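# Hang the picture frame level on the screw

## Task

Get the picture frame hanging level on the screw with nothing but the screw supporting it, resting on the screw's shank rather than its head; a frame the robot is still holding in place at the end does not count, so release it and move the gripper away.

## Robot and tools

Robot: a single arm with six joints (waist, shoulder, elbow, wrist pitch, wrist yaw, wrist roll) and a two-finger parallel gripper. The fingers point along the gripper's +x axis and close along its y axis. The reported end_effector_position is the point midway between the finger pads, roughly 3 to 4 cm behind the fingertips. The only camera is cam_wrist (504x504), mounted on the hand.

Scene frame: origin on the table surface directly under the arm base, +z up, +x forward, +y to the left when facing along +x. Positions are in metres, orientation is end_effector_quat_wxyz, velocities are in m/s and rad/s. The base may sit slightly tilted, and the printed hand position gets less accurate the farther the arm reaches.

Tool execute_actions, argument actions: a list holding at most one item.
- Empty list: no command is sent, only the current state comes back.
- {"rows": [...], "steps": n}: a motion lasting n control steps (1 to 15, default 15, each 1/30 s). Each row covers one step; if there are fewer rows than steps, the last row is repeated.
- {"steps": n} without rows: a wait of up to 300 steps, counted from the previous result, and reply time counts toward it.
- Optional pictures (true/false) chooses whether camera images come back; they are included by default.

A row is 7 numbers, each in [-1, 1], for this one arm. The first six are joint offsets in the order waist, shoulder, elbow, wrist pitch, wrist yaw, wrist roll. They are measured from the joint angles in the most recent result that reported them, not from the previous row. Before any such result exists in the scene, and for later calls within the same reply, they are measured from where the arm is when the action begins.

Scaling of a row value of 1.0: 0.9615 rad for waist, shoulder and elbow; 1.713 rad for wrist pitch; 1.767 rad for wrist yaw; 1.728 rad for wrist roll.

Joint ranges in rad: waist -3.054 to 3.054, shoulder 0.000 to 3.142, elbow 0.000 to 2.356, wrist pitch -1.571 to 1.571, wrist yaw -1.571 to 1.571, wrist roll -3.142 to 3.142. The true ends may differ by up to 0.010 rad. A call is refused outright, and nothing moves, if it sends a joint more than 0.010 rad beyond its stated end. A request past the true end is clipped there, and the result may then say "joint sent to its limit". That line can refer to an earlier action, and when it is absent the joint still might not be able to go further.

The seventh number is the gripper opening, given as an absolute value, not an offset. +1 is fully open (0.088 m between the pads). The empty fingers meet near -0.80, and values down to -1 close them no further. Going from fully open to closed takes at least about 0.5 s.

Rate limits: at each step a joint's target may lead its measured angle by only 0.211 rad (waist, shoulder, elbow), 0.213 rad (wrist pitch), 0.267 rad (wrist yaw) or 0.228 rad (wrist roll). If the targets would put the gripper more than 70 mm from where it is, all of them are pulled back toward the measured angles. Big moves therefore take several calls.

Friction can leave a joint short of its target, particularly at long reach, and a tiny change may not move it at all. Check Joint positions after every move.

Between calls the arm keeps heading for the last row's target until it has almost stopped moving. Sending all-zero offsets is not a pause: it drives the arm back to the reference angles. To hold still, use a wait.

Result lines:
- Joint positions / Joint velocities: the six joints in column order (rad, rad/s), followed by the pad gap (m, m/s).
- grip_measured: the measured opening on the same scale as the command. It may be off by about 1 mm, and while squeezing something hard it reads up to about 0.061 narrower than the pads really are.
- grip_effort_n: motor effort in newtons; negative means closing. It saturates near 83 N, carries an offset and some noise, does not return to zero at rest, and shows n/a at the start.
- "joint command not followed": the controller's clearance check altered or blocked targets. Mounting blocks and posts count as part of the arm.
- HELD: marks steps on which all or part of the row was not sent.
- MOTOR HOT: shown from 50 °C. At 95 °C an OVER-TEMPERATURE FAULT holds the arm, and if it does not cool it loses power and goes limp. Avoid holding loads for long stretches, including while thinking.
- Torque fault: if contact torque reaches a joint's load limit (N m: waist 18, shoulder 22.3, elbow 22.2, wrist pitch 5.86, wrist yaw 5.84, wrist roll 5.48, held weight included), the arm halts for 10 s and the rest of the call is dropped.

Gripping: to hold a part, command an opening below grip_measured. About 0.07 below gives a firm hold; a smaller margin grips more lightly. Parts thinner than about 3 mm get proportionally less force. Pad force tops out around 34 to 49 N per pad and can spike at first contact. Loads may be tugged or pushed briefly without warning.

Tool zoom_image: camera must be "cam_wrist"; region is [x0, y0, x1, y1] in image pixels with the origin at the top-left, no larger than 504 by 504. It returns an enlarged view of the latest image.

Camera calibration for cam_wrist (OpenCV convention): K=[[433.214, 0, 252.088], [0, 433.214, 250.302], [0, 0, 1]], D=[0.560006, 0.0484114, 0, 0, 0.000373734, 0.691388, 0.0887314, 0.00151444]. Its pose follows the reported joints; the starting position is pos_world=[0.259976, -0.232077, 0.327307]. Expect errors of a few millimetres and about half a degree.

Tool finished_scene, argument scene: the number of the current scene. Replying without any tool call ends everything.

What to avoid: knocking or placing anything off the table, dropping or slipping the frame, slamming, hard impacts and strong pushes. Move smoothly, open the gripper once the frame hangs on the shank, and then pull the hand clear before finishing.

Each tool is called after ">>>" as name(argument=value, ...), one argument or row to a line, values as JSON.

## Session

I'll start by looking at the current state of the scene.

>>> execute_actions(
  actions=[],
)

Scene clock: 0.00 s of 4500.00 s.
end_effector_position=(+0.3090, -0.1701, +0.2960) grip_measured=+0.850 grip_effort_n=n/a end_effector_quat_wxyz=(+0.331, +0.808, +0.279, -0.399) end_effector_velocity=(-0.000, +0.004, +0.003) end_effector_angular_velocity=(+0.004, -0.018, +0.021)
Joint positions: [-0.747  1.29   1.573 -1.349 -0.692  1.43   0.081]
Joint velocities: [-0.002 -0.007 -0.002 -0.007 -0.022 -0.022 -0.   ]
Motor temperatures (°C, as the motors report them): [27 24 26 24 24 28]
Heat: hottest wrist roll 28 °C (+0.0 °C/min).

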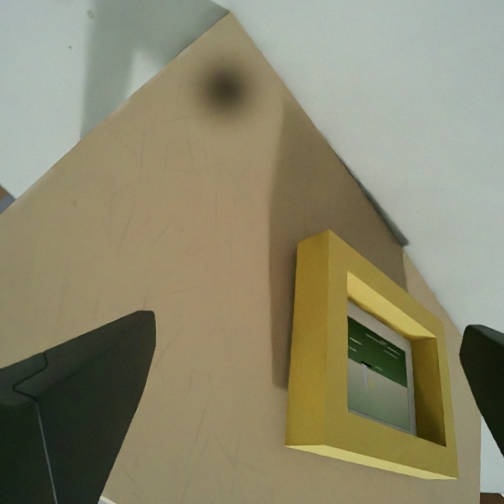

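>>> zoom_image(
  camera="cam_wrist",
  region=[252, 200, 504, 504],
)

Region (252, 200, 504, 504) of cam_wrist's 504x504 image, scaled by 1.658, with more detail than that image has; it fills the left 418 columns of this view, and the rest is white.

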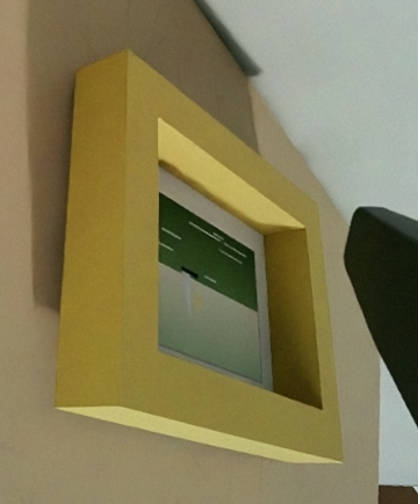

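>>> execute_actions(
  actions=[
    {"rows": [[0.02,0,0.02,-0.004,0.02,-0.03,1],[0.05,0,0.05,-0.01,0.05,-0.08,1],[0.09,0,0.08,-0.016,0.08,-0.14,1],[0.13,0,0.11,-0.022,0.12,-0.2,1],[0.18,0,0.14,-0.03,0.16,-0.26,1],[0.22,0,0.17,-0.036,0.2,-0.32,1],[0.27,0,0.2,-0.043,0.24,-0.39,1],[0.32,0,0.23,-0.05,0.28,-0.45,1],[0.36,0,0.25,-0.057,0.31,-0.52,1],[0.41,0,0.27,-0.064,0.35,-0.58,1],[0.45,0,0.29,-0.07,0.39,-0.64,1],[0.49,0,0.31,-0.076,0.42,-0.69,1],[0.53,0,0.325,-0.081,0.45,-0.74,1],[0.555,0,0.337,-0.085,0.47,-0.775,1],[0.572,0,0.343,-0.088,0.483,-0.799,1]], "steps": 15},
  ],
  pictures=false,
)

>>> execute_actions(
  actions=[
    {"steps": 12},
  ],
)

Scene clock: 120.50 s of 4500.00 s.
end_effector_position=(+0.3185, -0.1477, +0.3417) grip_measured=+1.000 grip_effort_n=16.5 end_effector_quat_wxyz=(+0.730, +0.346, +0.470, -0.356) end_effector_velocity=(+0.004, +0.040, +0.112) end_effector_angular_velocity=(-1.451, +0.567, +2.028)
Joint positions: [-0.28   1.292  1.855 -1.474  0.034  0.623  0.088]
Joint velocities: [ 0.886 -0.002  0.422 -0.242  1.267 -1.751  0.   ]
Motor temperatures (°C, as the motors report them): [27 30 32 25 25 28]
Heat: hottest elbow 32 °C (+1.0 °C/min).
Steps of this call (steps 1 to 90: nothing new was sent; then 117.00 s passed at rest; steps 91 to 105: all 15 steps of this action). Readings (joint positions):
91: [-0.745 1.290 1.574 -1.349 -0.685 1.420]
92: [-0.737 1.290 1.579 -1.354 -0.664 1.390]
94: [-0.698 1.291 1.606 -1.366 -0.593 1.279]
98: [-0.556 1.292 1.706 -1.403 -0.372 1.041]
105: the state above

Scene clock: 120.90 s of 4500.00 s.
end_effector_position=(+0.3178, -0.1456, +0.3521) grip_measured=+1.000 grip_effort_n=16.5 end_effector_quat_wxyz=(+0.798, +0.092, +0.548, -0.231) end_effector_velocity=(-0.000, -0.000, +0.001) end_effector_angular_velocity=(-0.116, +0.100, +0.320)
Joint positions: [-0.201  1.292  1.891 -1.496  0.156  0.083  0.088]
Joint velocities: [ 0.012  0.002  0.007 -0.007  0.022 -0.344  0.   ]
Motor temperatures (°C, as the motors report them): [27 30 32 25 25 28]
Heat: hottest elbow 32 °C (+1.0 °C/min).
Steps of this call (steps 1 to 12: the robot went on to your last target). Readings (joint positions):
1: [-0.256 1.292 1.866 -1.480 0.068 0.563]
2: [-0.239 1.292 1.875 -1.485 0.093 0.503]
4: [-0.220 1.292 1.885 -1.490 0.124 0.384]
8: [-0.205 1.292 1.889 -1.496 0.149 0.164]
12: the state above
camera_calibration (this result's frames):
cam_wrist: T_world_to_cam=[[-0.436507, -0.894839, 0.0934053, -0.0110195], [-0.899608, 0.432608, -0.059633, 0.402008], [0.012954, -0.110058, -0.993841, 0.407265], [0, 0, 0, 1]] pos_world=[0.351563, -0.13895, 0.429759]

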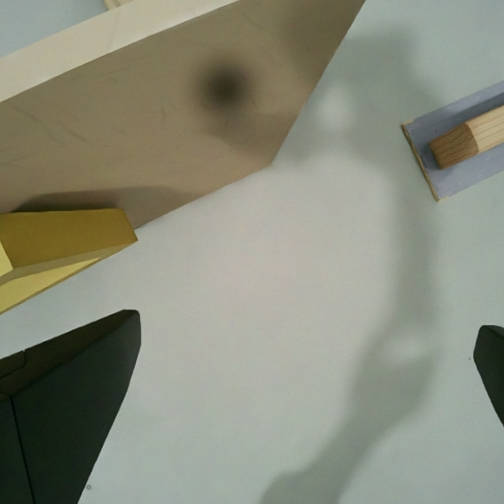

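>>> execute_actions(
  actions=[
    {"rows": [[0.02,0.005,0.01,0,0,-0.02,1],[0.05,0.012,0.02,0,0,-0.02,1],[0.085,0.022,0.035,-0.002,0,-0.02,1],[0.125,0.035,0.05,-0.004,0,-0.02,1],[0.165,0.05,0.065,-0.005,0.001,-0.02,1],[0.21,0.065,0.08,-0.006,0.001,-0.02,1],[0.25,0.082,0.095,-0.008,0.002,-0.02,1],[0.29,0.1,0.11,-0.009,0.002,-0.02,1],[0.33,0.118,0.122,-0.01,0.002,-0.02,1],[0.37,0.135,0.134,-0.011,0.003,-0.02,1],[0.405,0.15,0.145,-0.012,0.003,-0.02,1],[0.435,0.163,0.154,-0.013,0.003,-0.02,1],[0.46,0.174,0.162,-0.014,0.003,-0.02,1],[0.478,0.181,0.168,-0.015,0.003,-0.02,1],[0.489,0.185,0.172,-0.015,0.003,-0.02,1]], "steps": 15},
  ],
  pictures=false,
)

>>> execute_actions(
  actions=[
    {"steps": 12},
  ],
)

Scene clock: 155.70 s of 4500.00 s.
end_effector_position=(+0.3772, -0.0451, +0.3472) grip_measured=+1.000 grip_effort_n=16.0 end_effector_quat_wxyz=(+0.824, +0.016, +0.565, -0.031) end_effector_velocity=(+0.070, +0.204, -0.042) end_effector_angular_velocity=(+0.178, +0.143, +0.683)
Joint positions: [ 0.206  1.44   2.023 -1.515  0.16   0.051  0.088]
Joint velocities: [ 0.676  0.325  0.173 -0.066 -0.007 -0.007  0.   ]
Motor temperatures (°C, as the motors report them): [27 30 34 26 25 28]
Heat: hottest elbow 34 °C (+3.0 °C/min).
Steps of this call (steps 1 to 30: the robot went on to your last target; steps 31 to 90: nothing new was sent; then 31.30 s passed at rest; steps 91 to 105: all 15 steps of this action). Readings (joint positions):
91: [-0.198 1.292 1.892 -1.497 0.159 0.052]
92: [-0.190 1.292 1.892 -1.497 0.160 0.052]
94: [-0.154 1.298 1.904 -1.499 0.160 0.052]
98: [-0.025 1.338 1.953 -1.504 0.160 0.052]
105: the state above

Scene clock: 156.10 s of 4500.00 s.
end_effector_position=(+0.3824, -0.0279, +0.3480) grip_measured=+1.000 grip_effort_n=16.0 end_effector_quat_wxyz=(+0.825, +0.006, +0.565, -0.003) end_effector_velocity=(-0.002, +0.003, -0.000) end_effector_angular_velocity=(+0.005, +0.007, +0.017)
Joint positions: [ 0.265  1.462  2.045 -1.52   0.16   0.051  0.088]
Joint velocities: [ 0.007 -0.002 -0.002 -0.007 -0.007 -0.007  0.   ]
Motor temperatures (°C, as the motors report them): [27 30 34 26 25 28]
Heat: hottest elbow 34 °C (+3.0 °C/min).
Steps of this call (steps 1 to 12: the robot went on to your last target). Readings (joint positions):
1: [0.225 1.449 2.027 -1.516 0.160 0.051]
2: [0.239 1.455 2.030 -1.517 0.160 0.051]
4: [0.253 1.461 2.035 -1.519 0.160 0.051]
8: [0.262 1.462 2.043 -1.519 0.160 0.051]
12: the state above
camera_calibration (this result's frames):
cam_wrist: T_world_to_cam=[[0.0251259, -0.999485, -0.0199703, -0.0170772], [-0.99887, -0.0242944, -0.0408422, 0.427558], [0.040336, 0.0209739, -0.998966, 0.410261], [0, 0, 0, 1]] pos_world=[0.410956, -0.0152859, 0.426958]

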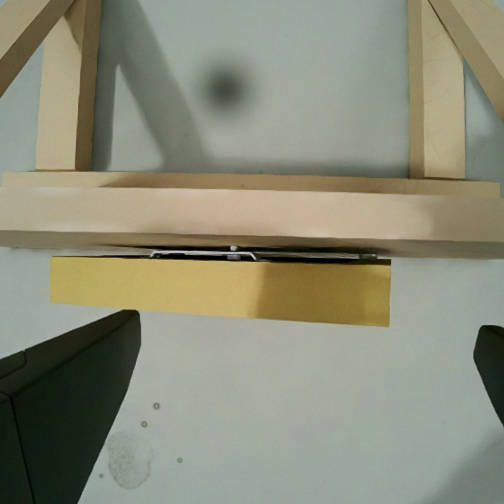

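The top view shows the hanger behind the frame. I'll zoom in on it.

>>> zoom_image(
  camera="cam_wrist",
  region=[130, 215, 290, 285],
)

>>> zoom_image(
  camera="cam_wrist",
  region=[30, 200, 410, 340],
)

Region (130, 215, 290, 285) of cam_wrist's 504x504 image, scaled by 3.150, with more detail than that image has; it fills the top 220 rows of this view, and the rest is white.

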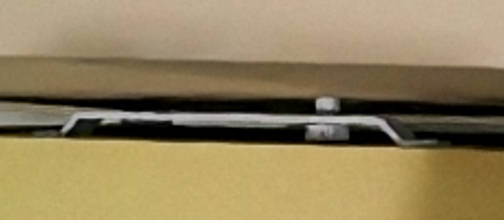

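Region (30, 200, 410, 340) of cam_wrist's 504x504 image, scaled by 1.326, with more detail than that image has; it fills the top 186 rows of this view, and the rest is white.

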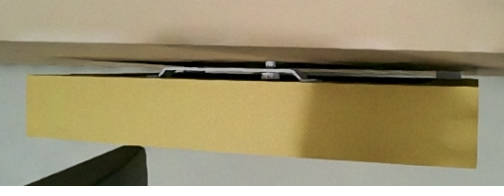

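>>> execute_actions(
  actions=[
    {"rows": [[0,-0.015,0,0,0,0.005,1],[0,-0.04,-0.005,0,0,0.012,1],[0,-0.07,-0.015,0,0,0.024,1],[0,-0.105,-0.03,0.005,0,0.04,1],[0,-0.145,-0.05,0.01,0,0.056,1],[0,-0.185,-0.075,0.02,0,0.072,1],[0,-0.23,-0.105,0.03,0,0.088,1],[0,-0.275,-0.14,0.045,0,0.104,1],[0,-0.32,-0.175,0.06,0,0.12,1],[0,-0.365,-0.21,0.075,0,0.136,1],[0,-0.41,-0.25,0.09,0,0.152,1],[0,-0.455,-0.29,0.11,0,0.168,1],[0,-0.5,-0.33,0.13,0,0.184,1],[0,-0.545,-0.37,0.15,0,0.2,1],[0,-0.59,-0.41,0.17,0,0.216,1]], "steps": 15},
  ],
  pictures=false,
)

>>> execute_actions(
  actions=[
    {"rows": [[0,-0.16,-0.155,0.08,0,0.06,1],[0,-0.2,-0.197,0.104,0,0.076,1],[0,-0.245,-0.239,0.128,0,0.092,1],[0,-0.285,-0.281,0.152,0,0.108,1],[0,-0.325,-0.323,0.176,0,0.124,1],[0,-0.36,-0.365,0.2,0,0.14,1],[0,-0.395,-0.407,0.224,0,0.156,1],[0,-0.425,-0.449,0.248,0,0.172,1],[0,-0.45,-0.491,0.272,0,0.188,1],[0,-0.47,-0.533,0.296,0,0.204,1],[0,-0.487,-0.575,0.32,0,0.22,1],[0,-0.5,-0.617,0.344,0,0.236,1],[0,-0.51,-0.659,0.368,0,0.252,1],[0,-0.517,-0.701,0.392,0,0.268,1],[0,-0.52,-0.743,0.416,0,0.284,1]], "steps": 15},
  ],
  pictures=false,
)

>>> execute_actions(
  actions=[
    {"rows": [[0,-0.02,-0.155,0.095,0,0.06,1],[0,-0.02,-0.197,0.123,0,0.076,0.95],[0,-0.02,-0.239,0.151,0,0.092,0.9],[0,-0.02,-0.281,0.179,0,0.108,0.85],[0,-0.02,-0.323,0.207,0,0.122,0.8],[0,-0.02,-0.365,0.235,0,0.136,0.75],[0,-0.02,-0.407,0.263,0,0.149,0.7],[0,-0.02,-0.449,0.291,0,0.16,0.65],[0,-0.02,-0.491,0.319,0,0.17,0.6],[0,-0.02,-0.533,0.347,0,0.18,0.55],[0,-0.02,-0.575,0.375,0,0.187,0.5],[0,-0.02,-0.617,0.403,0,0.193,0.45],[0,-0.02,-0.659,0.431,0,0.197,0.4],[0,-0.02,-0.701,0.459,0,0.2,0.35],[0,-0.02,-0.743,0.487,0,0.2,0.3]], "steps": 15},
  ],
  pictures=false,
)

>>> execute_actions(
  actions=[
    {"rows": [[0.005,0,-0.15,0.1,0,0,0.3],[0.01,0,-0.19,0.128,0,0,0.3],[0.015,0,-0.225,0.155,0,0,0.3],[0.02,0,-0.255,0.18,0,0,0.3],[0.025,0,-0.28,0.205,0,0,0.3],[0.03,0,-0.3,0.225,0,0,0.3],[0.035,0,-0.32,0.243,0,0,0.3],[0.04,0,-0.335,0.26,0,0,0.3],[0.043,0,-0.347,0.273,0,0,0.3],[0.045,0,-0.355,0.283,0,0,0.3],[0.045,0,-0.36,0.29,0,0,0.3],[0.045,0,-0.364,0.296,0,0,0.3],[0.045,0,-0.364,0.3,0,0,0.3]], "steps": 15},
  ],
)

Scene clock: 276.60 s of 4500.00 s.
end_effector_position=(+0.3075, -0.0441, +0.4170) grip_measured=+1.000 grip_effort_n=15.6 end_effector_quat_wxyz=(+0.900, +0.170, +0.395, -0.072) end_effector_velocity=(-0.190, -0.031, +0.100) end_effector_angular_velocity=(+0.648, -1.082, -0.735)
Joint positions: [ 0.266  1.009  1.767 -1.316  0.16   0.346  0.088]
Joint velocities: [-0.002 -1.306 -1.092  0.886 -0.007  0.799  0.   ]
Motor temperatures (°C, as the motors report them): [27 32 35 26 25 28]
Heat: hottest elbow 35 °C (+1.0 °C/min).
Steps of this call (steps 1 to 30: the robot went on to your last target; steps 31 to 90: nothing new was sent; then 117.00 s passed at rest; steps 91 to 105: all 15 steps of this action). Readings (joint positions):
91: [0.266 1.462 2.045 -1.520 0.160 0.051]
92: [0.266 1.459 2.045 -1.520 0.160 0.054]
94: [0.266 1.442 2.039 -1.519 0.160 0.077]
98: [0.266 1.329 1.977 -1.484 0.160 0.161]
105: the state above

Scene clock: 277.10 s of 4500.00 s.
end_effector_position=(+0.2753, -0.0474, +0.4188) grip_measured=+1.000 grip_effort_n=15.1 end_effector_quat_wxyz=(+0.897, +0.407, +0.152, -0.083) end_effector_velocity=(+0.094, +0.037, -0.185) end_effector_angular_velocity=(+0.797, -0.300, -0.297)
Joint positions: [ 0.266  0.534  1.181 -0.718  0.16   0.757  0.088]
Joint velocities: [-0.002 -0.31  -1.223  1.194 -0.022  0.813  0.   ]
Motor temperatures (°C, as the motors report them): [27 32 35 26 25 28]
Heat: hottest elbow 35 °C (+1.0 °C/min).
Steps of this call (steps 1 to 15: all 15 steps of this action). Readings (joint positions):
1: [0.266 0.967 1.731 -1.282 0.160 0.373]
2: [0.266 0.926 1.693 -1.245 0.160 0.399]
4: [0.266 0.848 1.617 -1.166 0.160 0.454]
8: [0.266 0.697 1.457 -1.005 0.160 0.564]
15: the state above

Scene clock: 277.60 s of 4500.00 s.
end_effector_position=(+0.3259, -0.0271, +0.3067) grip_measured=+0.444 grip_effort_n=-17.9 end_effector_quat_wxyz=(+0.824, +0.555, +0.084, -0.080) end_effector_velocity=(+0.019, +0.036, -0.262) end_effector_angular_velocity=(+0.236, -0.188, -0.086)
Joint positions: [ 0.266  0.521  0.59  -0.02   0.16   1.077  0.061]
Joint velocities: [-0.002 -0.002 -1.204  1.385  0.007  0.227 -0.072]
Motor temperatures (°C, as the motors report them): [27 32 35 26 25 28]
Heat: hottest elbow 35 °C (+1.0 °C/min).
Steps of this call (steps 1 to 15: all 15 steps of this action). Readings (joint positions):
1: [0.266 0.527 1.143 -0.679 0.160 0.784]
2: [0.266 0.524 1.105 -0.634 0.160 0.811]
4: [0.266 0.523 1.030 -0.541 0.160 0.865]
8: [0.266 0.522 0.871 -0.354 0.160 0.966]
15: the state above

Scene clock: 278.10 s of 4500.00 s.
end_effector_position=(+0.3200, -0.0112, +0.2596) grip_measured=+0.304 grip_effort_n=-17.9 end_effector_quat_wxyz=(+0.820, +0.571, +0.024, -0.029) end_effector_velocity=(-0.005, +0.004, +0.003) end_effector_angular_velocity=(+0.014, -0.125, +0.006)
Joint positions: [0.304 0.521 0.26  0.467 0.16  1.078 0.054]
Joint velocities: [ 0.017  0.002 -0.1    0.227 -0.007 -0.007 -0.001]
Motor temperatures (°C, as the motors report them): [27 31 35 27 25 28]
Heat: hottest elbow 35 °C (+0.0 °C/min).
Steps of this call (steps 1 to 15: all 15 steps of this action). Readings (joint positions):
1: [0.266 0.521 0.552 0.023 0.160 1.078]
2: [0.267 0.521 0.515 0.069 0.160 1.078]
4: [0.272 0.521 0.446 0.160 0.160 1.078]
8: [0.289 0.521 0.336 0.321 0.160 1.078]
15: the state above
camera_calibration (this result's frames):
cam_wrist: T_world_to_cam=[[-0.0478042, -0.375002, -0.925791, 0.264827], [-0.332005, 0.880119, -0.339358, 0.236224], [0.942066, 0.291144, -0.166576, -0.177437], [0, 0, 0, 1]] pos_world=[0.258244, -0.0569348, 0.295783]

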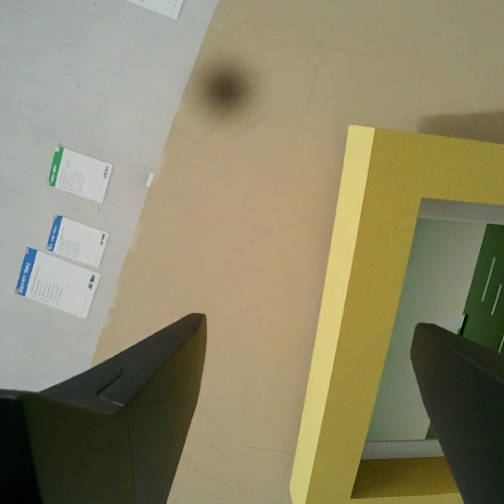

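>>> execute_actions(
  actions=[
    {"rows": [[0.003,0.008,-0.02,0.022,-0.001,0.002,0.3],[0.003,0.022,-0.03,0.036,-0.002,0.004,0.3],[0.003,0.042,-0.043,0.055,-0.003,0.006,0.3],[0.003,0.065,-0.058,0.078,-0.004,0.008,0.3],[0.003,0.09,-0.073,0.102,-0.006,0.01,0.3],[0.003,0.117,-0.089,0.128,-0.007,0.013,0.3],[0.003,0.145,-0.105,0.155,-0.009,0.015,0.3],[0.003,0.173,-0.12,0.182,-0.01,0.017,0.3],[0.003,0.2,-0.134,0.208,-0.011,0.019,0.3],[0.003,0.225,-0.147,0.232,-0.013,0.021,0.3],[0.003,0.247,-0.158,0.253,-0.014,0.023,0.3],[0.003,0.265,-0.167,0.27,-0.015,0.025,0.3],[0.003,0.278,-0.173,0.284,-0.016,0.026,0.3],[0.003,0.287,-0.177,0.292,-0.016,0.027,0.3],[0.003,0.291,-0.178,0.296,-0.016,0.027,0.3]], "steps": 15},
  ],
  pictures=false,
)

>>> execute_actions(
  actions=[
    {"steps": 12},
  ],
)

Scene clock: 292.73 s of 4500.00 s.
end_effector_position=(+0.3252, -0.0013, +0.2245) grip_measured=+0.303 grip_effort_n=-17.9 end_effector_quat_wxyz=(+0.807, +0.590, +0.007, -0.006) end_effector_velocity=(-0.005, +0.012, -0.050) end_effector_angular_velocity=(+0.041, -0.041, +0.028)
Joint positions: [0.306 0.764 0.113 0.908 0.137 1.116 0.054]
Joint velocities: [-0.002  0.369 -0.188  0.593 -0.037  0.037 -0.   ]
Motor temperatures (°C, as the motors report them): [27 30 34 30 25 28]
Heat: hottest elbow 34 °C (-1.0 °C/min).
Steps of this call (steps 1 to 30: the robot went on to your last target; steps 31 to 90: nothing new was sent; then 11.13 s passed at rest; steps 91 to 105: all 15 steps of this action). Readings (joint positions):
91: [0.306 0.521 0.250 0.493 0.160 1.078]
92: [0.306 0.524 0.249 0.502 0.160 1.078]
94: [0.306 0.542 0.239 0.540 0.159 1.081]
98: [0.306 0.619 0.194 0.668 0.151 1.095]
105: the state above

Scene clock: 293.13 s of 4500.00 s.
end_effector_position=(+0.3250, -0.0008, +0.2232) grip_measured=+0.303 grip_effort_n=-17.9 end_effector_quat_wxyz=(+0.805, +0.593, +0.001, -0.002) end_effector_velocity=(-0.000, -0.002, -0.000) end_effector_angular_velocity=(-0.008, -0.001, -0.010)
Joint positions: [0.306 0.796 0.099 0.969 0.134 1.121 0.054]
Joint velocities: [-0.002  0.002 -0.002  0.007  0.007 -0.007 -0.   ]
Motor temperatures (°C, as the motors report them): [27 30 34 30 25 28]
Heat: hottest elbow 34 °C (-1.0 °C/min).
Steps of this call (steps 1 to 12: the robot went on to your last target). Readings (joint positions):
1: [0.306 0.774 0.109 0.924 0.136 1.118]
2: [0.306 0.781 0.105 0.937 0.136 1.119]
4: [0.306 0.789 0.102 0.953 0.135 1.120]
8: [0.306 0.794 0.099 0.966 0.134 1.121]
12: the state above
camera_calibration (this result's frames):
cam_wrist: T_world_to_cam=[[0.0228483, -0.325472, -0.945276, 0.216734], [-0.322771, 0.892487, -0.315097, 0.207998], [0.946201, 0.312307, -0.0846611, -0.210865], [0, 0, 0, 1]] pos_world=[0.261704, -0.0492404, 0.252561]

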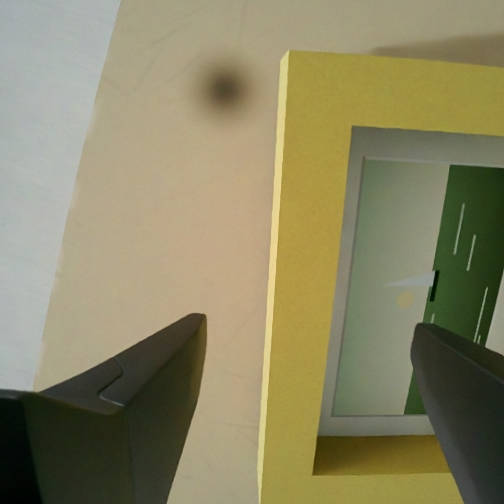

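>>> zoom_image(
  camera="cam_wrist",
  region=[190, 230, 442, 350],
)

Region (190, 230, 442, 350) of cam_wrist's 504x504 image, scaled by 2.000, with more detail than that image has; it fills the top 240 rows of this view, and the rest is white.

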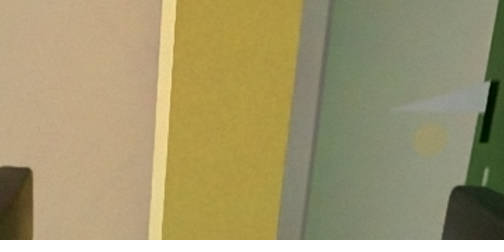

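>>> execute_actions(
  actions=[
    {"rows": [[-0.001,0.0131,0.0128,0.0052,0,0,0.28],[-0.002,0.029,0.0177,0.0115,-0.001,0.001,0.26],[-0.004,0.0523,0.0252,0.0205,-0.002,0.001,0.24],[-0.006,0.0788,0.0342,0.0304,-0.003,0.002,0.22],[-0.009,0.108,0.0448,0.041,-0.005,0.002,0.2],[-0.012,0.1396,0.0571,0.0519,-0.006,0.003,0.18],[-0.014,0.1698,0.0698,0.0618,-0.008,0.003,0.16],[-0.017,0.2018,0.0844,0.0715,-0.009,0.004,0.14],[-0.02,0.2291,0.0979,0.0792,-0.011,0.004,0.12],[-0.023,0.255,0.1119,0.0859,-0.012,0.005,0.1],[-0.025,0.2769,0.1247,0.0909,-0.0135,0.005,0.08],[-0.0275,0.2952,0.1362,0.0946,-0.0146,0.006,0.06],[-0.029,0.3102,0.1462,0.0974,-0.0156,0.006,0.04],[-0.0306,0.3199,0.153,0.0989,-0.0163,0.0064,0.02],[-0.0312,0.3246,0.1564,0.0996,-0.0166,0.0064,0]], "steps": 15},
  ],
  pictures=false,
)

>>> execute_actions(
  actions=[
    {"steps": 12},
  ],
)

Scene clock: 413.63 s of 4500.00 s.
end_effector_position=(+0.3640, +0.0008, +0.2223) grip_measured=+0.059 grip_effort_n=-17.9 end_effector_quat_wxyz=(+0.805, +0.593, +0.001, -0.001) end_effector_velocity=(+0.073, +0.004, -0.004) end_effector_angular_velocity=(-0.021, +0.012, +0.023)
Joint positions: [0.283 1.067 0.217 1.12  0.112 1.128 0.042]
Joint velocities: [-0.046  0.403  0.247  0.139 -0.066 -0.007 -0.029]
Motor temperatures (°C, as the motors report them): [27 26 32 38 25 28]
Heat: hottest wrist pitch 38 °C (+3.0 °C/min).
Steps of this call (steps 1 to 30: the robot went on to your last target; steps 31 to 90: nothing new was sent; then 117.00 s passed at rest; steps 91 to 105: all 15 steps of this action). Readings (joint positions):
91: [0.306 0.798 0.098 0.972 0.134 1.122]
92: [0.306 0.802 0.098 0.976 0.134 1.122]
94: [0.306 0.824 0.102 0.991 0.134 1.122]
98: [0.299 0.913 0.136 1.046 0.127 1.123]
105: the state above

Scene clock: 414.03 s of 4500.00 s.
end_effector_position=(+0.3701, +0.0008, +0.2221) grip_measured=+0.005 grip_effort_n=-17.9 end_effector_quat_wxyz=(+0.805, +0.593, +0.000, -0.001) end_effector_velocity=(+0.001, +0.001, -0.001) end_effector_angular_velocity=(+0.006, +0.006, +0.006)
Joint positions: [0.279 1.102 0.238 1.136 0.107 1.129 0.039]
Joint velocities: [-0.002  0.002  0.002 -0.007 -0.007  0.007 -0.001]
Motor temperatures (°C, as the motors report them): [27 26 33 38 25 28]
Heat: hottest wrist pitch 38 °C (+3.0 °C/min).
Steps of this call (steps 1 to 12: the robot went on to your last target). Readings (joint positions):
1: [0.282 1.078 0.224 1.125 0.110 1.128]
2: [0.281 1.085 0.228 1.128 0.109 1.129]
4: [0.280 1.094 0.233 1.132 0.109 1.129]
8: [0.279 1.100 0.236 1.135 0.108 1.129]
12: the state above
camera_calibration (this result's frames):
cam_wrist: T_world_to_cam=[[0.0239076, -0.324709, -0.945512, 0.214878], [-0.322896, 0.892583, -0.314696, 0.220782], [0.946132, 0.312826, -0.0835078, -0.254395], [0, 0, 0, 1]] pos_world=[0.306844, -0.047712, 0.251405]

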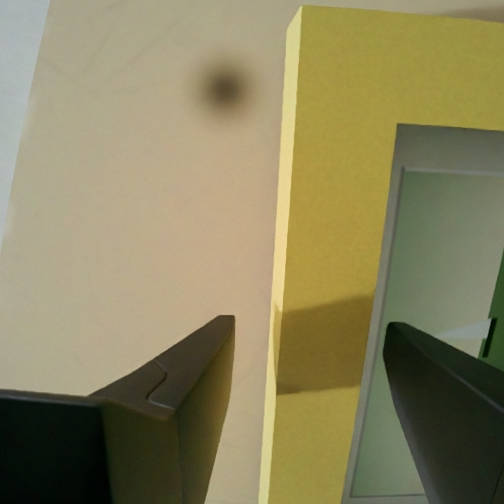

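>>> execute_actions(
  actions=[
    {"rows": [[-0.002,0.007,0.012,0.002,-0.001,0,-0.03],[-0.003,0.01,0.014,0.0025,-0.001,0,-0.06],[-0.0035,0.013,0.016,0.003,-0.0015,0,-0.09],[-0.004,0.016,0.018,0.0035,-0.0015,0,-0.12],[-0.0045,0.018,0.02,0.004,-0.002,0,-0.15],[-0.005,0.02,0.0215,0.0043,-0.002,0,-0.18],[-0.005,0.0205,0.022,0.0045,-0.002,0,-0.21],[-0.005,0.0205,0.022,0.0045,-0.002,0,-0.24],[-0.005,0.0205,0.022,0.0045,-0.002,0,-0.27],[-0.005,0.0205,0.022,0.0045,-0.002,0,-0.295],[-0.005,0.0205,0.022,0.0045,-0.002,0,-0.315],[-0.005,0.0205,0.022,0.0045,-0.002,0,-0.335],[-0.005,0.0205,0.022,0.0045,-0.002,0,-0.35],[-0.005,0.0205,0.022,0.0045,-0.002,0,-0.365],[-0.005,0.0205,0.022,0.0045,-0.002,0,-0.38]], "steps": 15},
  ],
  pictures=false,
)

>>> execute_actions(
  actions=[
    {"rows": [[0,0,0,0,0,0,-0.39],[0,0,0,0,0,0,-0.4],[0,0,0,0,0,0,-0.41],[0,0,0,0,0,0,-0.42],[0,0,0,0,0,0,-0.43],[0,0,0,0,0,0,-0.44],[0,0,0,0,0,0,-0.45],[0,0,0,0,0,0,-0.46],[0,0,0,0,0,0,-0.47],[0,0,0,0,0,0,-0.48],[0,0,0,0,0,0,-0.49],[0,0,0,0,0,0,-0.5],[0,0,0,0,0,0,-0.51]], "steps": 15},
  ],
)

Scene clock: 526.57 s of 4500.00 s.
end_effector_position=(+0.3730, +0.0006, +0.2224) grip_measured=-0.325 grip_effort_n=-19.3 end_effector_quat_wxyz=(+0.805, +0.593, -0.000, -0.001) end_effector_velocity=(+0.000, -0.004, -0.009) end_effector_angular_velocity=(-0.029, +0.034, -0.014)
Joint positions: [0.277 1.115 0.247 1.14  0.107 1.129 0.023]
Joint velocities: [-0.012  0.007 -0.002 -0.022  0.007 -0.022 -0.027]
Motor temperatures (°C, as the motors report them): [27 27 36 40 25 28]
Heat: hottest wrist pitch 40 °C (+1.0 °C/min).
Steps of this call (steps 1 to 30: the robot went on to your last target; steps 31 to 90: nothing new was sent; then 109.03 s passed at rest; steps 91 to 105: all 15 steps of this action). Readings (joint positions):
91: [0.279 1.102 0.238 1.136 0.107 1.129]
92: [0.279 1.103 0.238 1.137 0.107 1.129]
94: [0.278 1.106 0.240 1.137 0.107 1.129]
98: [0.277 1.113 0.246 1.139 0.107 1.129]
105: the state above

Scene clock: 527.07 s of 4500.00 s.
end_effector_position=(+0.3730, +0.0006, +0.2222) grip_measured=-0.407 grip_effort_n=-83.5 end_effector_quat_wxyz=(+0.805, +0.593, -0.000, -0.002) end_effector_velocity=(-0.002, -0.002, -0.004) end_effector_angular_velocity=(-0.024, +0.013, -0.008)
Joint positions: [0.277 1.115 0.247 1.14  0.107 1.129 0.019]
Joint velocities: [-0.002 -0.002 -0.007 -0.007  0.007 -0.022 -0.   ]
Motor temperatures (°C, as the motors report them): [27 27 36 40 25 28]
Heat: hottest wrist pitch 40 °C (+1.0 °C/min).
Steps of this call (steps 1 to 15: all 15 steps of this action). Readings (joint positions):
1: [0.277 1.115 0.247 1.140 0.107 1.129]
2: [0.277 1.115 0.247 1.140 0.107 1.129]
4: [0.277 1.115 0.247 1.140 0.107 1.129]
8: [0.277 1.115 0.247 1.140 0.107 1.129]
15: the state above
camera_calibration (this result's frames):
cam_wrist: T_world_to_cam=[[0.0234672, -0.325217, -0.945348, 0.214931], [-0.321971, 0.892767, -0.315121, 0.221647], [0.946458, 0.31177, -0.0837599, -0.257064], [0, 0, 0, 1]] pos_world=[0.309621, -0.0478347, 0.251499]

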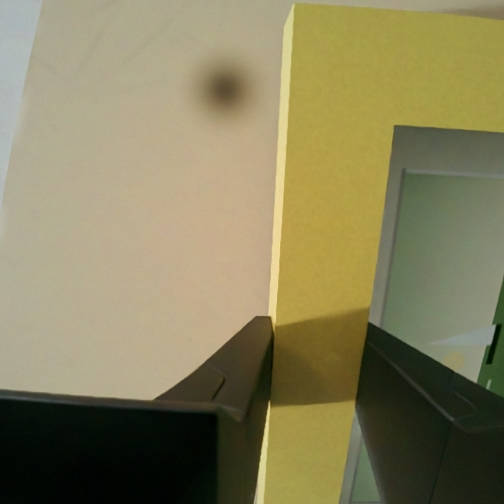

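>>> execute_actions(
  actions=[
    {"rows": [[0,0,0,0.003,0,0,-0.49],[0,0,0,0.005,0,0,-0.49],[0,0,0,0.007,0,0,-0.49],[0,0,0,0.009,0,0,-0.49],[0,0,0,0.011,0,0,-0.49],[0,0,0,0.013,0,0,-0.49],[0,0,0,0.015,0,0,-0.49],[0,0,0,0.017,0,0,-0.49],[0,0,0,0.019,0,0,-0.49],[0,0,0,0.021,0,0,-0.49],[0,0,0,0.023,0,0,-0.49],[0,0,0,0.024,0,0,-0.49],[0,0,0,0.025,0,0,-0.49]], "steps": 15},
  ],
  pictures=false,
)

>>> execute_actions(
  actions=[
    {"steps": 8},
  ],
)

Scene clock: 559.27 s of 4500.00 s.
end_effector_position=(+0.3729, -0.0002, +0.2282) grip_measured=-0.407 grip_effort_n=-83.5 end_effector_quat_wxyz=(+0.804, +0.594, -0.012, +0.005) end_effector_velocity=(-0.001, -0.005, +0.009) end_effector_angular_velocity=(-0.005, -0.039, -0.020)
Joint positions: [0.277 1.115 0.247 1.167 0.107 1.129 0.019]
Joint velocities: [-0.007 -0.007 -0.002  0.037  0.007 -0.007 -0.   ]
Motor temperatures (°C, as the motors report them): [27 27 34 39 25 28]
Heat: hottest wrist pitch 39 °C (+0.0 °C/min).
Steps of this call (steps 1 to 15: the robot went on to your last target; steps 16 to 90: nothing new was sent; then 28.70 s passed at rest; steps 91 to 105: all 15 steps of this action). Readings (joint positions):
91: [0.277 1.115 0.247 1.140 0.107 1.129]
92: [0.277 1.115 0.247 1.140 0.107 1.129]
94: [0.277 1.115 0.247 1.141 0.107 1.129]
98: [0.277 1.115 0.247 1.150 0.107 1.129]
105: the state above

Scene clock: 559.53 s of 4500.00 s.
end_effector_position=(+0.3729, -0.0003, +0.2288) grip_measured=-0.407 grip_effort_n=-83.5 end_effector_quat_wxyz=(+0.804, +0.594, -0.013, +0.006) end_effector_velocity=(-0.000, +0.001, -0.003) end_effector_angular_velocity=(+0.005, +0.011, +0.007)
Joint positions: [0.277 1.115 0.247 1.17  0.107 1.129 0.019]
Joint velocities: [-0.002  0.002 -0.002 -0.007 -0.007  0.007  0.   ]
Motor temperatures (°C, as the motors report them): [27 27 34 39 25 28]
Heat: hottest wrist pitch 39 °C (+0.0 °C/min).
Steps of this call (steps 1 to 8: the robot went on to your last target). Readings (joint positions):
1: [0.277 1.115 0.247 1.169 0.107 1.129]
2: [0.277 1.115 0.247 1.169 0.107 1.129]
4: [0.277 1.115 0.247 1.169 0.107 1.129]
8: the state above
camera_calibration (this result's frames):
cam_wrist: T_world_to_cam=[[0.0504995, -0.322388, -0.94526, 0.210735], [-0.308591, 0.895117, -0.321773, 0.22106], [0.949853, 0.307948, -0.0542833, -0.264146], [0, 0, 0, 1]] pos_world=[0.308475, -0.0485921, 0.255992]

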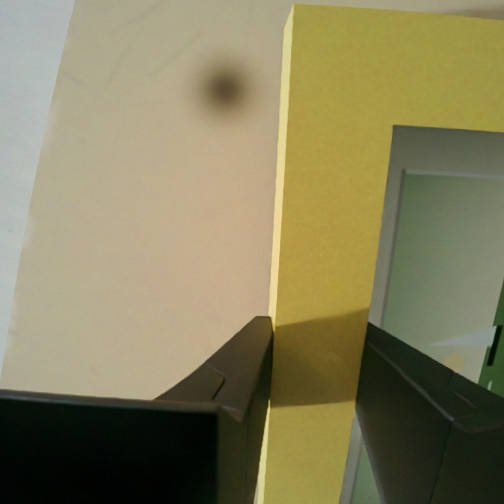

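>>> execute_actions(
  actions=[
    {"rows": [[0,0,0,0.008,0,0.006,-0.49],[0,0,0,0.009,0,0.015,-0.49],[0,0,0,0.01,0,0.028,-0.49],[0,0,0,0.011,0,0.044,-0.49],[0,0,0,0.011,0,0.061,-0.49],[0,0,0,0.011,0,0.079,-0.49],[0,0,0,0.011,0,0.097,-0.49],[0,0,0,0.011,0,0.115,-0.49],[0,0,0,0.011,0,0.132,-0.49],[0,0,0,0.011,0,0.147,-0.49],[0,0,0,0.011,0,0.159,-0.49],[0,0,0,0.011,0,0.168,-0.49],[0,0,0,0.011,0,0.174,-0.49],[0,0,0,0.011,0,0.177,-0.49],[0,0,0,0.011,0,0.178,-0.49]], "steps": 15},
  ],
  pictures=false,
)

>>> execute_actions(
  actions=[
    {"steps": 8},
  ],
  pictures=false,
)

>>> execute_actions(
  actions=[
    {"rows": [[-0.005,0,0,0.0076,-0.002,0.002,-0.49],[-0.009,0,0,0.0076,-0.0045,0.003,-0.49],[-0.015,0,0,0.0076,-0.0075,0.004,-0.49],[-0.022,0,0,0.0076,-0.011,0.005,-0.49],[-0.03,0,0,0.0076,-0.0155,0.006,-0.49],[-0.038,0,0,0.0076,-0.02,0.0075,-0.49],[-0.047,0,0,0.0076,-0.0245,0.009,-0.49],[-0.056,0,0,0.0076,-0.029,0.0105,-0.49],[-0.065,0,0,0.0076,-0.034,0.012,-0.49],[-0.073,0,0,0.0076,-0.038,0.013,-0.49],[-0.081,0,0,0.0076,-0.0425,0.014,-0.49],[-0.088,0,0,0.0076,-0.046,0.015,-0.49],[-0.0935,0,0,0.0076,-0.049,0.016,-0.49],[-0.097,0,0,0.0076,-0.051,0.017,-0.49],[-0.0988,0,0,0.0076,-0.052,0.017,-0.49]], "steps": 15},
  ],
  pictures=false,
)

>>> execute_actions(
  actions=[
    {"steps": 12},
  ],
)

Scene clock: 582.57 s of 4500.00 s.
end_effector_position=(+0.3727, -0.0005, +0.2301) grip_measured=-0.407 grip_effort_n=-83.5 end_effector_quat_wxyz=(+0.716, +0.698, -0.015, +0.009) end_effector_velocity=(+0.001, -0.002, -0.001) end_effector_angular_velocity=(+0.299, +0.011, +0.002)
Joint positions: [0.277 1.115 0.247 1.177 0.107 1.401 0.019]
Joint velocities: [-0.002 -0.002  0.007 -0.022  0.007  0.3   -0.   ]
Motor temperatures (°C, as the motors report them): [27 28 34 44 25 28]
Heat: hottest wrist pitch 44 °C (+4.0 °C/min).
Steps of this call (steps 1 to 15: the robot went on to your last target; steps 16 to 90: nothing new was sent; then 19.53 s passed at rest; steps 91 to 105: all 15 steps of this action). Readings (joint positions):
91: [0.277 1.115 0.247 1.170 0.107 1.130]
92: [0.277 1.115 0.247 1.171 0.107 1.134]
94: [0.277 1.115 0.247 1.174 0.107 1.159]
98: [0.277 1.115 0.247 1.175 0.107 1.251]
105: the state above

Scene clock: 582.83 s of 4500.00 s.
end_effector_position=(+0.3727, -0.0005, +0.2301) grip_measured=-0.407 grip_effort_n=-83.5 end_effector_quat_wxyz=(+0.706, +0.708, -0.015, +0.009) end_effector_velocity=(-0.001, -0.001, -0.003) end_effector_angular_velocity=(+0.033, +0.016, +0.004)
Joint positions: [0.277 1.115 0.247 1.177 0.107 1.43  0.019]
Joint velocities: [-0.007 -0.007 -0.002 -0.022 -0.007  0.037 -0.   ]
Motor temperatures (°C, as the motors report them): [27 28 34 44 25 28]
Heat: hottest wrist pitch 44 °C (+4.0 °C/min).
Steps of this call (steps 1 to 8: the robot went on to your last target). Readings (joint positions):
1: [0.277 1.115 0.247 1.177 0.107 1.409]
2: [0.277 1.115 0.247 1.177 0.107 1.416]
4: [0.277 1.115 0.247 1.177 0.107 1.424]
8: the state above

Scene clock: 583.33 s of 4500.00 s.
end_effector_position=(+0.3731, -0.0117, +0.2284) grip_measured=-0.407 grip_effort_n=-83.5 end_effector_quat_wxyz=(+0.706, +0.708, -0.012, +0.014) end_effector_velocity=(+0.001, -0.025, +0.000) end_effector_angular_velocity=(-0.007, -0.013, +0.000)
Joint positions: [0.202 1.115 0.244 1.179 0.024 1.453 0.019]
Joint velocities: [-0.144 -0.002  0.002  0.007 -0.139  0.037 -0.   ]
Motor temperatures (°C, as the motors report them): [27 28 34 44 25 28]
Heat: hottest wrist pitch 44 °C (+4.0 °C/min).
Steps of this call (steps 1 to 15: all 15 steps of this action). Readings (joint positions):
1: [0.277 1.115 0.247 1.177 0.107 1.430]
2: [0.276 1.115 0.247 1.177 0.105 1.430]
4: [0.271 1.115 0.247 1.177 0.097 1.432]
8: [0.250 1.115 0.246 1.179 0.071 1.440]
15: the state above

Scene clock: 583.73 s of 4500.00 s.
end_effector_position=(+0.3731, -0.0136, +0.2281) grip_measured=-0.407 grip_effort_n=-83.5 end_effector_quat_wxyz=(+0.706, +0.708, -0.012, +0.015) end_effector_velocity=(+0.000, +0.003, +0.000) end_effector_angular_velocity=(-0.009, +0.000, +0.019)
Joint positions: [0.19  1.115 0.244 1.179 0.011 1.456 0.019]
Joint velocities: [-0.002 -0.002  0.002 -0.007 -0.022 -0.007 -0.   ]
Motor temperatures (°C, as the motors report them): [27 28 34 44 25 28]
Heat: hottest wrist pitch 44 °C (+4.0 °C/min).
Steps of this call (steps 1 to 12: the robot went on to your last target). Readings (joint positions):
1: [0.198 1.115 0.244 1.179 0.020 1.454]
2: [0.195 1.115 0.244 1.179 0.018 1.454]
4: [0.193 1.115 0.244 1.179 0.014 1.455]
8: [0.190 1.115 0.244 1.179 0.012 1.456]
12: the state above
camera_calibration (this result's frames):
cam_wrist: T_world_to_cam=[[0.0634754, -0.026999, -0.997618, 0.216969], [-0.325987, 0.94424, -0.046296, 0.177146], [0.943241, 0.32815, 0.0511346, -0.281652], [0, 0, 0, 1]] pos_world=[0.309641, -0.0689862, 0.239056]

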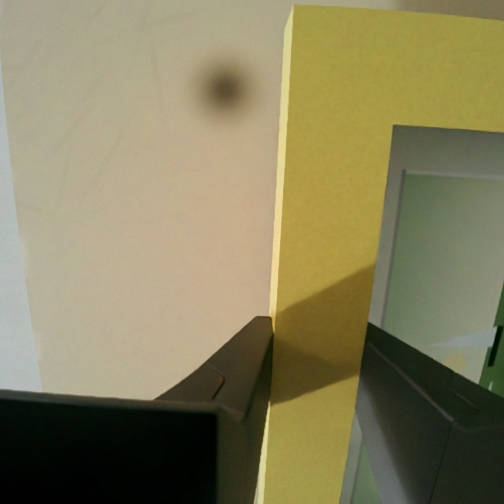

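>>> execute_actions(
  actions=[
    {"rows": [[-0.008,0,0.006,0.0065,0.002,0,-0.49],[-0.0095,0,0.006,0.0065,0.002,0,-0.49],[-0.011,0,0.006,0.0065,0.002,0,-0.49],[-0.0125,0,0.006,0.0065,0.002,0,-0.49],[-0.014,0,0.006,0.0065,0.002,0.001,-0.49],[-0.015,0,0.006,0.0065,0.002,0.001,-0.49],[-0.016,0,0.006,0.0065,0.002,0.001,-0.49]], "steps": 15},
  ],
  pictures=false,
)

Scene clock: 625.43 s of 4500.00 s.
end_effector_position=(+0.3732, -0.0154, +0.2279) grip_measured=-0.407 grip_effort_n=-83.5 end_effector_quat_wxyz=(+0.706, +0.707, -0.013, +0.013) end_effector_velocity=(-0.001, -0.002, +0.003) end_effector_angular_velocity=(+0.005, -0.012, -0.001)
Joint positions: [0.183 1.115 0.244 1.179 0.009 1.456 0.019]
Joint velocities: [-0.007 -0.007 -0.002  0.007 -0.007  0.007 -0.   ]
Motor temperatures (°C, as the motors report them): [27 28 34 47 25 28]
Heat: hottest wrist pitch 47 °C (+7.0 °C/min).
Steps of this call (steps 1 to 30: the robot went on to your last target; steps 31 to 90: nothing new was sent; then 38.20 s passed at rest; steps 91 to 105: all 15 steps of this action). Readings (joint positions):
91: [0.189 1.115 0.244 1.179 0.011 1.456]
92: [0.189 1.115 0.244 1.179 0.011 1.456]
94: [0.188 1.115 0.244 1.179 0.010 1.456]
98: [0.184 1.115 0.244 1.179 0.010 1.456]
105: the state above

>>> execute_actions(
  actions=[
    {"rows": [[-0.008,0.003,0.008,0.0065,0.003,0.001,-0.49],[-0.009,0.004,0.008,0.0065,0.003,0.001,-0.49],[-0.01,0.005,0.008,0.0065,0.003,0.001,-0.49],[-0.01,0.006,0.008,0.0065,0.003,0.001,-0.49],[-0.009,0.007,0.008,0.0065,0.003,0.001,-0.49],[-0.008,0.008,0.008,0.0065,0.003,0.001,-0.49],[-0.007,0.009,0.008,0.0065,0.003,0.001,-0.49],[-0.007,0.01,0.008,0.0065,0.003,0.001,-0.49],[-0.007,0.011,0.008,0.0065,0.003,0.001,-0.49],[-0.007,0.012,0.008,0.0065,0.003,0.001,-0.49],[-0.007,0.013,0.008,0.0065,0.003,0.001,-0.49],[-0.007,0.014,0.008,0.0065,0.003,0.001,-0.49]], "steps": 15},
  ],
  pictures=false,
)

>>> execute_actions(
  actions=[
    {"steps": 6},
  ],
  pictures=false,
)

Scene clock: 645.53 s of 4500.00 s.
end_effector_position=(+0.3735, -0.0155, +0.2275) grip_measured=-0.407 grip_effort_n=-83.5 end_effector_quat_wxyz=(+0.707, +0.707, -0.013, +0.013) end_effector_velocity=(+0.001, +0.001, -0.003) end_effector_angular_velocity=(+0.006, +0.012, +0.007)
Joint positions: [0.182 1.12  0.244 1.185 0.008 1.456 0.019]
Joint velocities: [-0.002  0.007  0.002 -0.007 -0.007  0.007  0.   ]
Motor temperatures (°C, as the motors report them): [27 28 35 49 25 28]
Heat: hottest wrist pitch 49 °C (+5.0 °C/min).
Steps of this call (steps 1 to 15: the robot went on to your last target; steps 16 to 90: nothing new was sent; then 16.60 s passed at rest; steps 91 to 105: all 15 steps of this action). Readings (joint positions):
91: [0.182 1.115 0.244 1.179 0.009 1.456]
92: [0.182 1.115 0.244 1.179 0.009 1.456]
94: [0.182 1.116 0.244 1.180 0.008 1.456]
98: [0.182 1.118 0.244 1.182 0.008 1.456]
105: the state above

Scene clock: 645.73 s of 4500.00 s.
end_effector_position=(+0.3735, -0.0155, +0.2275) grip_measured=-0.407 grip_effort_n=-83.5 end_effector_quat_wxyz=(+0.707, +0.707, -0.013, +0.013) end_effector_velocity=(-0.001, +0.001, -0.002) end_effector_angular_velocity=(+0.006, +0.007, +0.006)
Joint positions: [0.182 1.12  0.244 1.185 0.008 1.456 0.019]
Joint velocities: [-0.002 -0.002 -0.002 -0.007 -0.007  0.007 -0.   ]
Motor temperatures (°C, as the motors report them): [27 28 35 49 25 28]
Heat: hottest wrist pitch 49 °C (+5.1 °C/min).
Steps of this call (steps 1 to 6: the robot went on to your last target). Readings (joint positions):
1: [0.182 1.120 0.244 1.185 0.008 1.456]
2: [0.182 1.120 0.244 1.185 0.008 1.456]
4: [0.182 1.120 0.244 1.185 0.008 1.456]
6: the state above

>>> execute_actions(
  actions=[
    {"rows": [[-0.005,0.003,0.006,0.003,0.003,0.001,-0.49],[-0.005,0,0.006,0.002,0.003,0.001,-0.49],[-0.005,0,0.006,0.001,0.003,0.001,-0.49],[-0.005,0,0.006,0,0.003,0.001,-0.49],[-0.005,0,0.006,-0.001,0.003,0.001,-0.49],[-0.005,0,0.006,-0.002,0.003,0.001,-0.49],[-0.005,0,0.006,-0.003,0.003,0.001,-0.49],[-0.005,0,0.006,-0.004,0.003,0.001,-0.49],[-0.005,0,0.006,-0.005,0.003,0.001,-0.49],[-0.005,0,0.006,-0.006,0.003,0.001,-0.49]], "steps": 15},
  ],
  pictures=false,
)

>>> execute_actions(
  actions=[
    {"steps": 5},
  ],
  pictures=false,
)

Scene clock: 657.70 s of 4500.00 s.
end_effector_position=(+0.3735, -0.0154, +0.2267) grip_measured=-0.407 grip_effort_n=-83.5 end_effector_quat_wxyz=(+0.707, +0.707, -0.012, +0.012) end_effector_velocity=(-0.001, +0.002, -0.007) end_effector_angular_velocity=(-0.010, +0.025, +0.018)
Joint positions: [0.182 1.12  0.244 1.18  0.008 1.456 0.019]
Joint velocities: [-0.007 -0.002 -0.007 -0.022 -0.022 -0.007 -0.   ]
Motor temperatures (°C, as the motors report them): [27 28 35 48 25 28]
Heat: hottest wrist pitch 48 °C (+3.0 °C/min).
Steps of this call (steps 1 to 15: the robot went on to your last target; steps 16 to 90: nothing new was sent; then 8.47 s passed at rest; steps 91 to 105: all 15 steps of this action). Readings (joint positions):
91: [0.182 1.120 0.244 1.185 0.008 1.456]
92: [0.182 1.120 0.244 1.185 0.008 1.456]
94: [0.182 1.120 0.244 1.185 0.008 1.456]
98: [0.182 1.120 0.244 1.184 0.008 1.456]
105: the state above

Scene clock: 657.87 s of 4500.00 s.
end_effector_position=(+0.3734, -0.0154, +0.2267) grip_measured=-0.407 grip_effort_n=-83.5 end_effector_quat_wxyz=(+0.707, +0.707, -0.012, +0.012) end_effector_velocity=(+0.001, +0.000, +0.002) end_effector_angular_velocity=(-0.023, -0.008, +0.003)
Joint positions: [0.182 1.12  0.244 1.18  0.008 1.456 0.019]
Joint velocities: [-0.002  0.002  0.002  0.007 -0.007 -0.022 -0.   ]
Motor temperatures (°C, as the motors report them): [27 28 35 48 25 28]
Heat: hottest wrist pitch 48 °C (+3.0 °C/min).
Steps of this call (steps 1 to 5: the robot went on to your last target). Readings (joint positions):
1: [0.182 1.120 0.244 1.180 0.008 1.456]
2: [0.182 1.120 0.244 1.180 0.008 1.456]
4: [0.182 1.120 0.244 1.180 0.008 1.456]
5: the state above

>>> execute_actions(
  actions=[
    {"rows": [[-0.005,0,0.006,-0.0035,0.003,0,-0.49],[-0.005,0,0.006,-0.0045,0.003,0,-0.49],[-0.005,0,0.006,-0.0055,0.003,0,-0.49],[-0.005,0,0.006,-0.0065,0.003,0,-0.49],[-0.005,0,0.006,-0.0075,0.003,0,-0.49],[-0.005,0,0.006,-0.0085,0.003,0,-0.49],[-0.005,0,0.006,-0.0095,0.003,0,-0.49],[-0.005,0,0.006,-0.0105,0.003,0,-0.49],[-0.005,0,0.006,-0.0115,0.003,0,-0.49],[-0.005,0,0.006,-0.0125,0.003,0,-0.49],[-0.005,0,0.006,-0.0135,0.003,0,-0.49],[-0.005,0,0.006,-0.0145,0.003,0,-0.49],[-0.005,0,0.006,-0.0155,0.003,0,-0.49],[-0.005,0,0.006,-0.0165,0.003,0,-0.49],[-0.005,0,0.006,-0.0175,0.003,0,-0.49]], "steps": 15},
  ],
  pictures=false,
)

>>> execute_actions(
  actions=[
    {"steps": 10},
  ],
)

Scene clock: 671.90 s of 4500.00 s.
end_effector_position=(+0.3733, -0.0153, +0.2234) grip_measured=-0.407 grip_effort_n=-83.5 end_effector_quat_wxyz=(+0.707, +0.707, -0.005, +0.006) end_effector_velocity=(+0.000, -0.005, -0.051) end_effector_angular_velocity=(-0.029, +0.232, -0.027)
Joint positions: [0.182 1.115 0.244 1.158 0.009 1.456 0.019]
Joint velocities: [-0.017 -0.002 -0.002 -0.227  0.037 -0.022 -0.   ]
Motor temperatures (°C, as the motors report them): [27 28 35 44 25 28]
Heat: hottest wrist pitch 44 °C (-3.0 °C/min).
Steps of this call (steps 1 to 15: the robot went on to your last target; steps 16 to 90: nothing new was sent; then 10.53 s passed at rest; steps 91 to 105: all 15 steps of this action). Readings (joint positions):
91: [0.182 1.120 0.244 1.180 0.008 1.456]
92: [0.182 1.119 0.244 1.179 0.008 1.456]
94: [0.182 1.119 0.244 1.178 0.008 1.456]
98: [0.182 1.117 0.244 1.174 0.008 1.456]
105: the state above

Scene clock: 672.23 s of 4500.00 s.
end_effector_position=(+0.3733, -0.0152, +0.2221) grip_measured=-0.407 grip_effort_n=-83.5 end_effector_quat_wxyz=(+0.707, +0.707, -0.003, +0.004) end_effector_velocity=(-0.000, +0.001, -0.003) end_effector_angular_velocity=(-0.023, +0.012, +0.006)
Joint positions: [0.181 1.115 0.244 1.153 0.009 1.456 0.019]
Joint velocities: [-0.002  0.002 -0.002 -0.007 -0.007 -0.022 -0.   ]
Motor temperatures (°C, as the motors report them): [27 28 35 44 25 28]
Heat: hottest wrist pitch 44 °C (-3.0 °C/min).
Steps of this call (steps 1 to 10: the robot went on to your last target). Readings (joint positions):
1: [0.181 1.115 0.244 1.154 0.009 1.456]
2: [0.181 1.115 0.244 1.153 0.009 1.456]
4: [0.181 1.115 0.244 1.153 0.009 1.456]
8: [0.181 1.115 0.244 1.153 0.009 1.456]
10: the state above
camera_calibration (this result's frames):
cam_wrist: T_world_to_cam=[[0.036344, -0.0298375, -0.998894, 0.221256], [-0.324997, 0.944867, -0.0400484, 0.176645], [0.945016, 0.326093, 0.0246431, -0.275794], [0, 0, 0, 1]] pos_world=[0.309998, -0.0703698, 0.234882]

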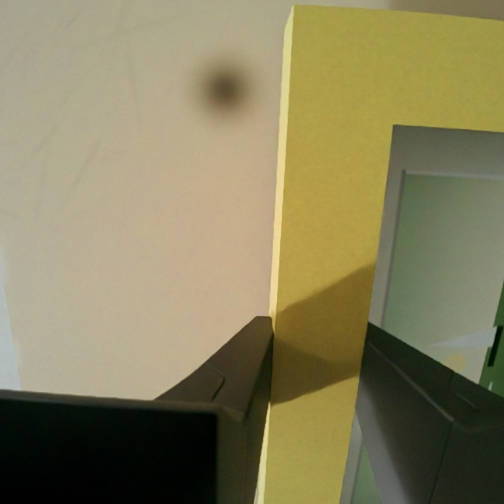

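>>> execute_actions(
  actions=[
    {"rows": [[0,0,0,0,0,0,-0.46],[0,0,0,0,0,0,-0.44],[0,0,0,0,0,0,-0.42],[0,0,0,0,0,0,-0.4],[0,0,0,0,0,0,-0.385],[0,0,0,0,0,0,-0.37],[0,0,0,0,0,0,-0.355],[0,0,0,0,0,0,-0.34],[0,0,0,0,0,0,-0.325],[0,0,0,0,0,0,-0.31],[0,0,0,0,0,0,-0.29],[0,0,0,0,0,0,-0.27],[0,0,0,0,0,0,-0.25],[0,0,0,0,0,0,-0.225],[0,0,0,0,0,0,-0.2]], "steps": 15},
  ],
  pictures=false,
)

>>> execute_actions(
  actions=[
    {"steps": 15},
  ],
)

Scene clock: 691.50 s of 4500.00 s.
end_effector_position=(+0.3733, -0.0152, +0.2221) grip_measured=-0.264 grip_effort_n=16.5 end_effector_quat_wxyz=(+0.707, +0.707, -0.003, +0.004) end_effector_velocity=(+0.001, +0.001, -0.001) end_effector_angular_velocity=(-0.023, +0.007, +0.006)
Joint positions: [0.181 1.115 0.244 1.153 0.009 1.456 0.026]
Joint velocities: [-0.002  0.002  0.002 -0.007 -0.007 -0.022  0.031]
Motor temperatures (°C, as the motors report them): [27 27 35 42 25 28]
Heat: hottest wrist pitch 42 °C (-6.1 °C/min).
Steps of this call (steps 1 to 15: the robot went on to your last target; steps 16 to 90: nothing new was sent; then 15.77 s passed at rest; steps 91 to 105: all 15 steps of this action). Readings (joint positions):
91: [0.181 1.115 0.244 1.153 0.009 1.456]
92: [0.181 1.115 0.244 1.153 0.009 1.456]
94: [0.181 1.115 0.244 1.153 0.009 1.456]
98: [0.181 1.115 0.244 1.153 0.008 1.456]
105: the state above

Scene clock: 692.00 s of 4500.00 s.
end_effector_position=(+0.3733, -0.0152, +0.2221) grip_measured=-0.204 grip_effort_n=17.0 end_effector_quat_wxyz=(+0.707, +0.707, -0.003, +0.004) end_effector_velocity=(-0.000, +0.000, -0.000) end_effector_angular_velocity=(-0.008, -0.003, +0.005)
Joint positions: [0.181 1.115 0.244 1.153 0.009 1.456 0.029]
Joint velocities: [-0.002  0.002 -0.002  0.007 -0.007 -0.007  0.   ]
Motor temperatures (°C, as the motors report them): [27 27 35 42 25 28]
Heat: hottest wrist pitch 42 °C (-6.0 °C/min).
Steps of this call (steps 1 to 15: the robot went on to your last target). Readings (joint positions):
1: [0.181 1.115 0.244 1.153 0.009 1.456]
2: [0.181 1.115 0.244 1.153 0.009 1.456]
4: [0.181 1.115 0.244 1.153 0.009 1.456]
8: [0.181 1.115 0.244 1.153 0.009 1.456]
15: the state above
The arm was judged still, so your last target was given up. Only a new action makes it travel on or press farther. Fingers that are still opening or closing keep moving.
camera_calibration (this result's frames):
cam_wrist: T_world_to_cam=[[0.036344, -0.0298375, -0.998894, 0.221256], [-0.324997, 0.944867, -0.0400484, 0.176645], [0.945016, 0.326093, 0.0246431, -0.275794], [0, 0, 0, 1]] pos_world=[0.309998, -0.0703698, 0.234882]

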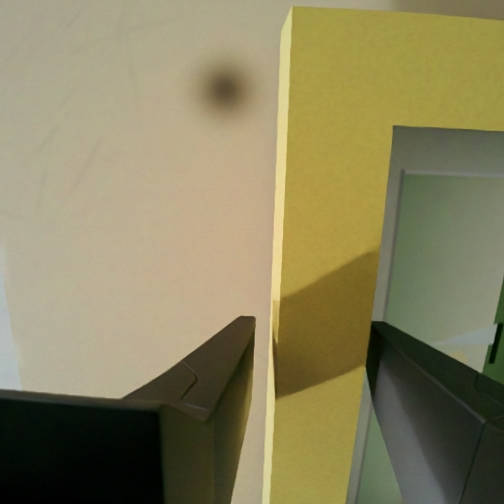

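>>> execute_actions(
  actions=[
    {"rows": [[0,0,0,0,0,0,-0.1],[0,0,0,0,0,0,0],[0,0,0,0,0,0,0.1],[0,0,0,0,0,0,0.2]], "steps": 4},
  ],
  pictures=false,
)

>>> execute_actions(
  actions=[
    {"rows": [[0,-0.0105,-0.014,-0.003,0,0,0.3],[0.001,-0.0218,-0.0215,-0.0058,0.001,0,0.35],[0.002,-0.039,-0.032,-0.01,0.001,0,0.4],[0.003,-0.06,-0.0445,-0.0154,0.002,0,0.45],[0.004,-0.0846,-0.058,-0.0223,0.002,0,0.5],[0.005,-0.1136,-0.073,-0.031,0.003,0,0.55],[0.005,-0.1437,-0.0876,-0.0403,0.003,0,0.6],[0.006,-0.1786,-0.103,-0.052,0.004,0,0.65],[0.007,-0.2113,-0.1163,-0.0633,0.004,0,0.7],[0.007,-0.2452,-0.129,-0.0756,0.005,0,0.75],[0.008,-0.2763,-0.14,-0.0873,0.005,0,0.8],[0.008,-0.3043,-0.1493,-0.0982,0.006,0,0.85],[0.009,-0.3289,-0.157,-0.1079,0.006,0,0.9],[0.009,-0.3456,-0.162,-0.1146,0.007,0,0.95],[0.009,-0.354,-0.1644,-0.118,0.007,0,1]], "steps": 15},
  ],
  pictures=false,
)

>>> execute_actions(
  actions=[
    {"steps": 10},
  ],
)

Scene clock: 752.53 s of 4500.00 s.
end_effector_position=(+0.3733, -0.0152, +0.2221) grip_measured=-0.009 grip_effort_n=16.0 end_effector_quat_wxyz=(+0.707, +0.707, -0.003, +0.004) end_effector_velocity=(-0.000, -0.000, +0.003) end_effector_angular_velocity=(-0.008, -0.018, +0.003)
Joint positions: [0.181 1.115 0.244 1.153 0.009 1.456 0.039]
Joint velocities: [-0.002  0.002 -0.002  0.022 -0.007 -0.007  0.107]
Motor temperatures (°C, as the motors report them): [27 28 34 41 25 28]
Heat: hottest wrist pitch 41 °C (-1.0 °C/min).
Steps of this call (steps 1 to 90: nothing new was sent; then 57.40 s passed at rest; steps 91 to 94: all 4 steps of this action). Readings (joint positions):
91: [0.181 1.115 0.244 1.153 0.009 1.456]
92: [0.181 1.115 0.244 1.153 0.009 1.456]
94: the state above

Scene clock: 753.03 s of 4500.00 s.
end_effector_position=(+0.3310, -0.0154, +0.2222) grip_measured=+0.857 grip_effort_n=16.5 end_effector_quat_wxyz=(+0.706, +0.708, +0.000, -0.000) end_effector_velocity=(-0.075, -0.001, +0.004) end_effector_angular_velocity=(-0.005, -0.017, -0.002)
Joint positions: [0.186 0.832 0.114 0.99  0.016 1.456 0.081]
Joint velocities: [ 0.007 -0.603 -0.212 -0.374  0.007 -0.007  0.079]
Motor temperatures (°C, as the motors report them): [27 28 34 41 25 28]
Heat: hottest wrist pitch 41 °C (-1.0 °C/min).
Steps of this call (steps 1 to 15: all 15 steps of this action). Readings (joint positions):
1: [0.181 1.115 0.244 1.153 0.009 1.456]
2: [0.181 1.114 0.243 1.151 0.009 1.456]
4: [0.181 1.099 0.233 1.143 0.009 1.456]
8: [0.182 1.022 0.190 1.103 0.010 1.456]
15: the state above

Scene clock: 753.37 s of 4500.00 s.
end_effector_position=(+0.3249, -0.0155, +0.2214) grip_measured=+1.000 grip_effort_n=16.5 end_effector_quat_wxyz=(+0.706, +0.708, +0.001, -0.001) end_effector_velocity=(-0.003, +0.003, -0.002) end_effector_angular_velocity=(-0.006, +0.010, +0.016)
Joint positions: [0.187 0.782 0.097 0.954 0.018 1.456 0.088]
Joint velocities: [ 0.007 -0.032 -0.007 -0.037 -0.007 -0.007  0.   ]
Motor temperatures (°C, as the motors report them): [27 28 34 41 25 28]
Heat: hottest wrist pitch 41 °C (-1.0 °C/min).
Steps of this call (steps 1 to 10: the robot went on to your last target). Readings (joint positions):
1: [0.187 0.816 0.108 0.980 0.017 1.456]
2: [0.187 0.805 0.105 0.972 0.017 1.456]
4: [0.187 0.793 0.101 0.963 0.018 1.456]
8: [0.187 0.784 0.098 0.955 0.018 1.456]
10: the state above
camera_calibration (this result's frames):
cam_wrist: T_world_to_cam=[[0.0229137, -0.0285295, -0.99933, 0.226784], [-0.323134, 0.945727, -0.0344084, 0.159395], [0.946076, 0.323706, 0.0124513, -0.22762], [0, 0, 0, 1]] pos_world=[0.261655, -0.0705926, 0.23495]

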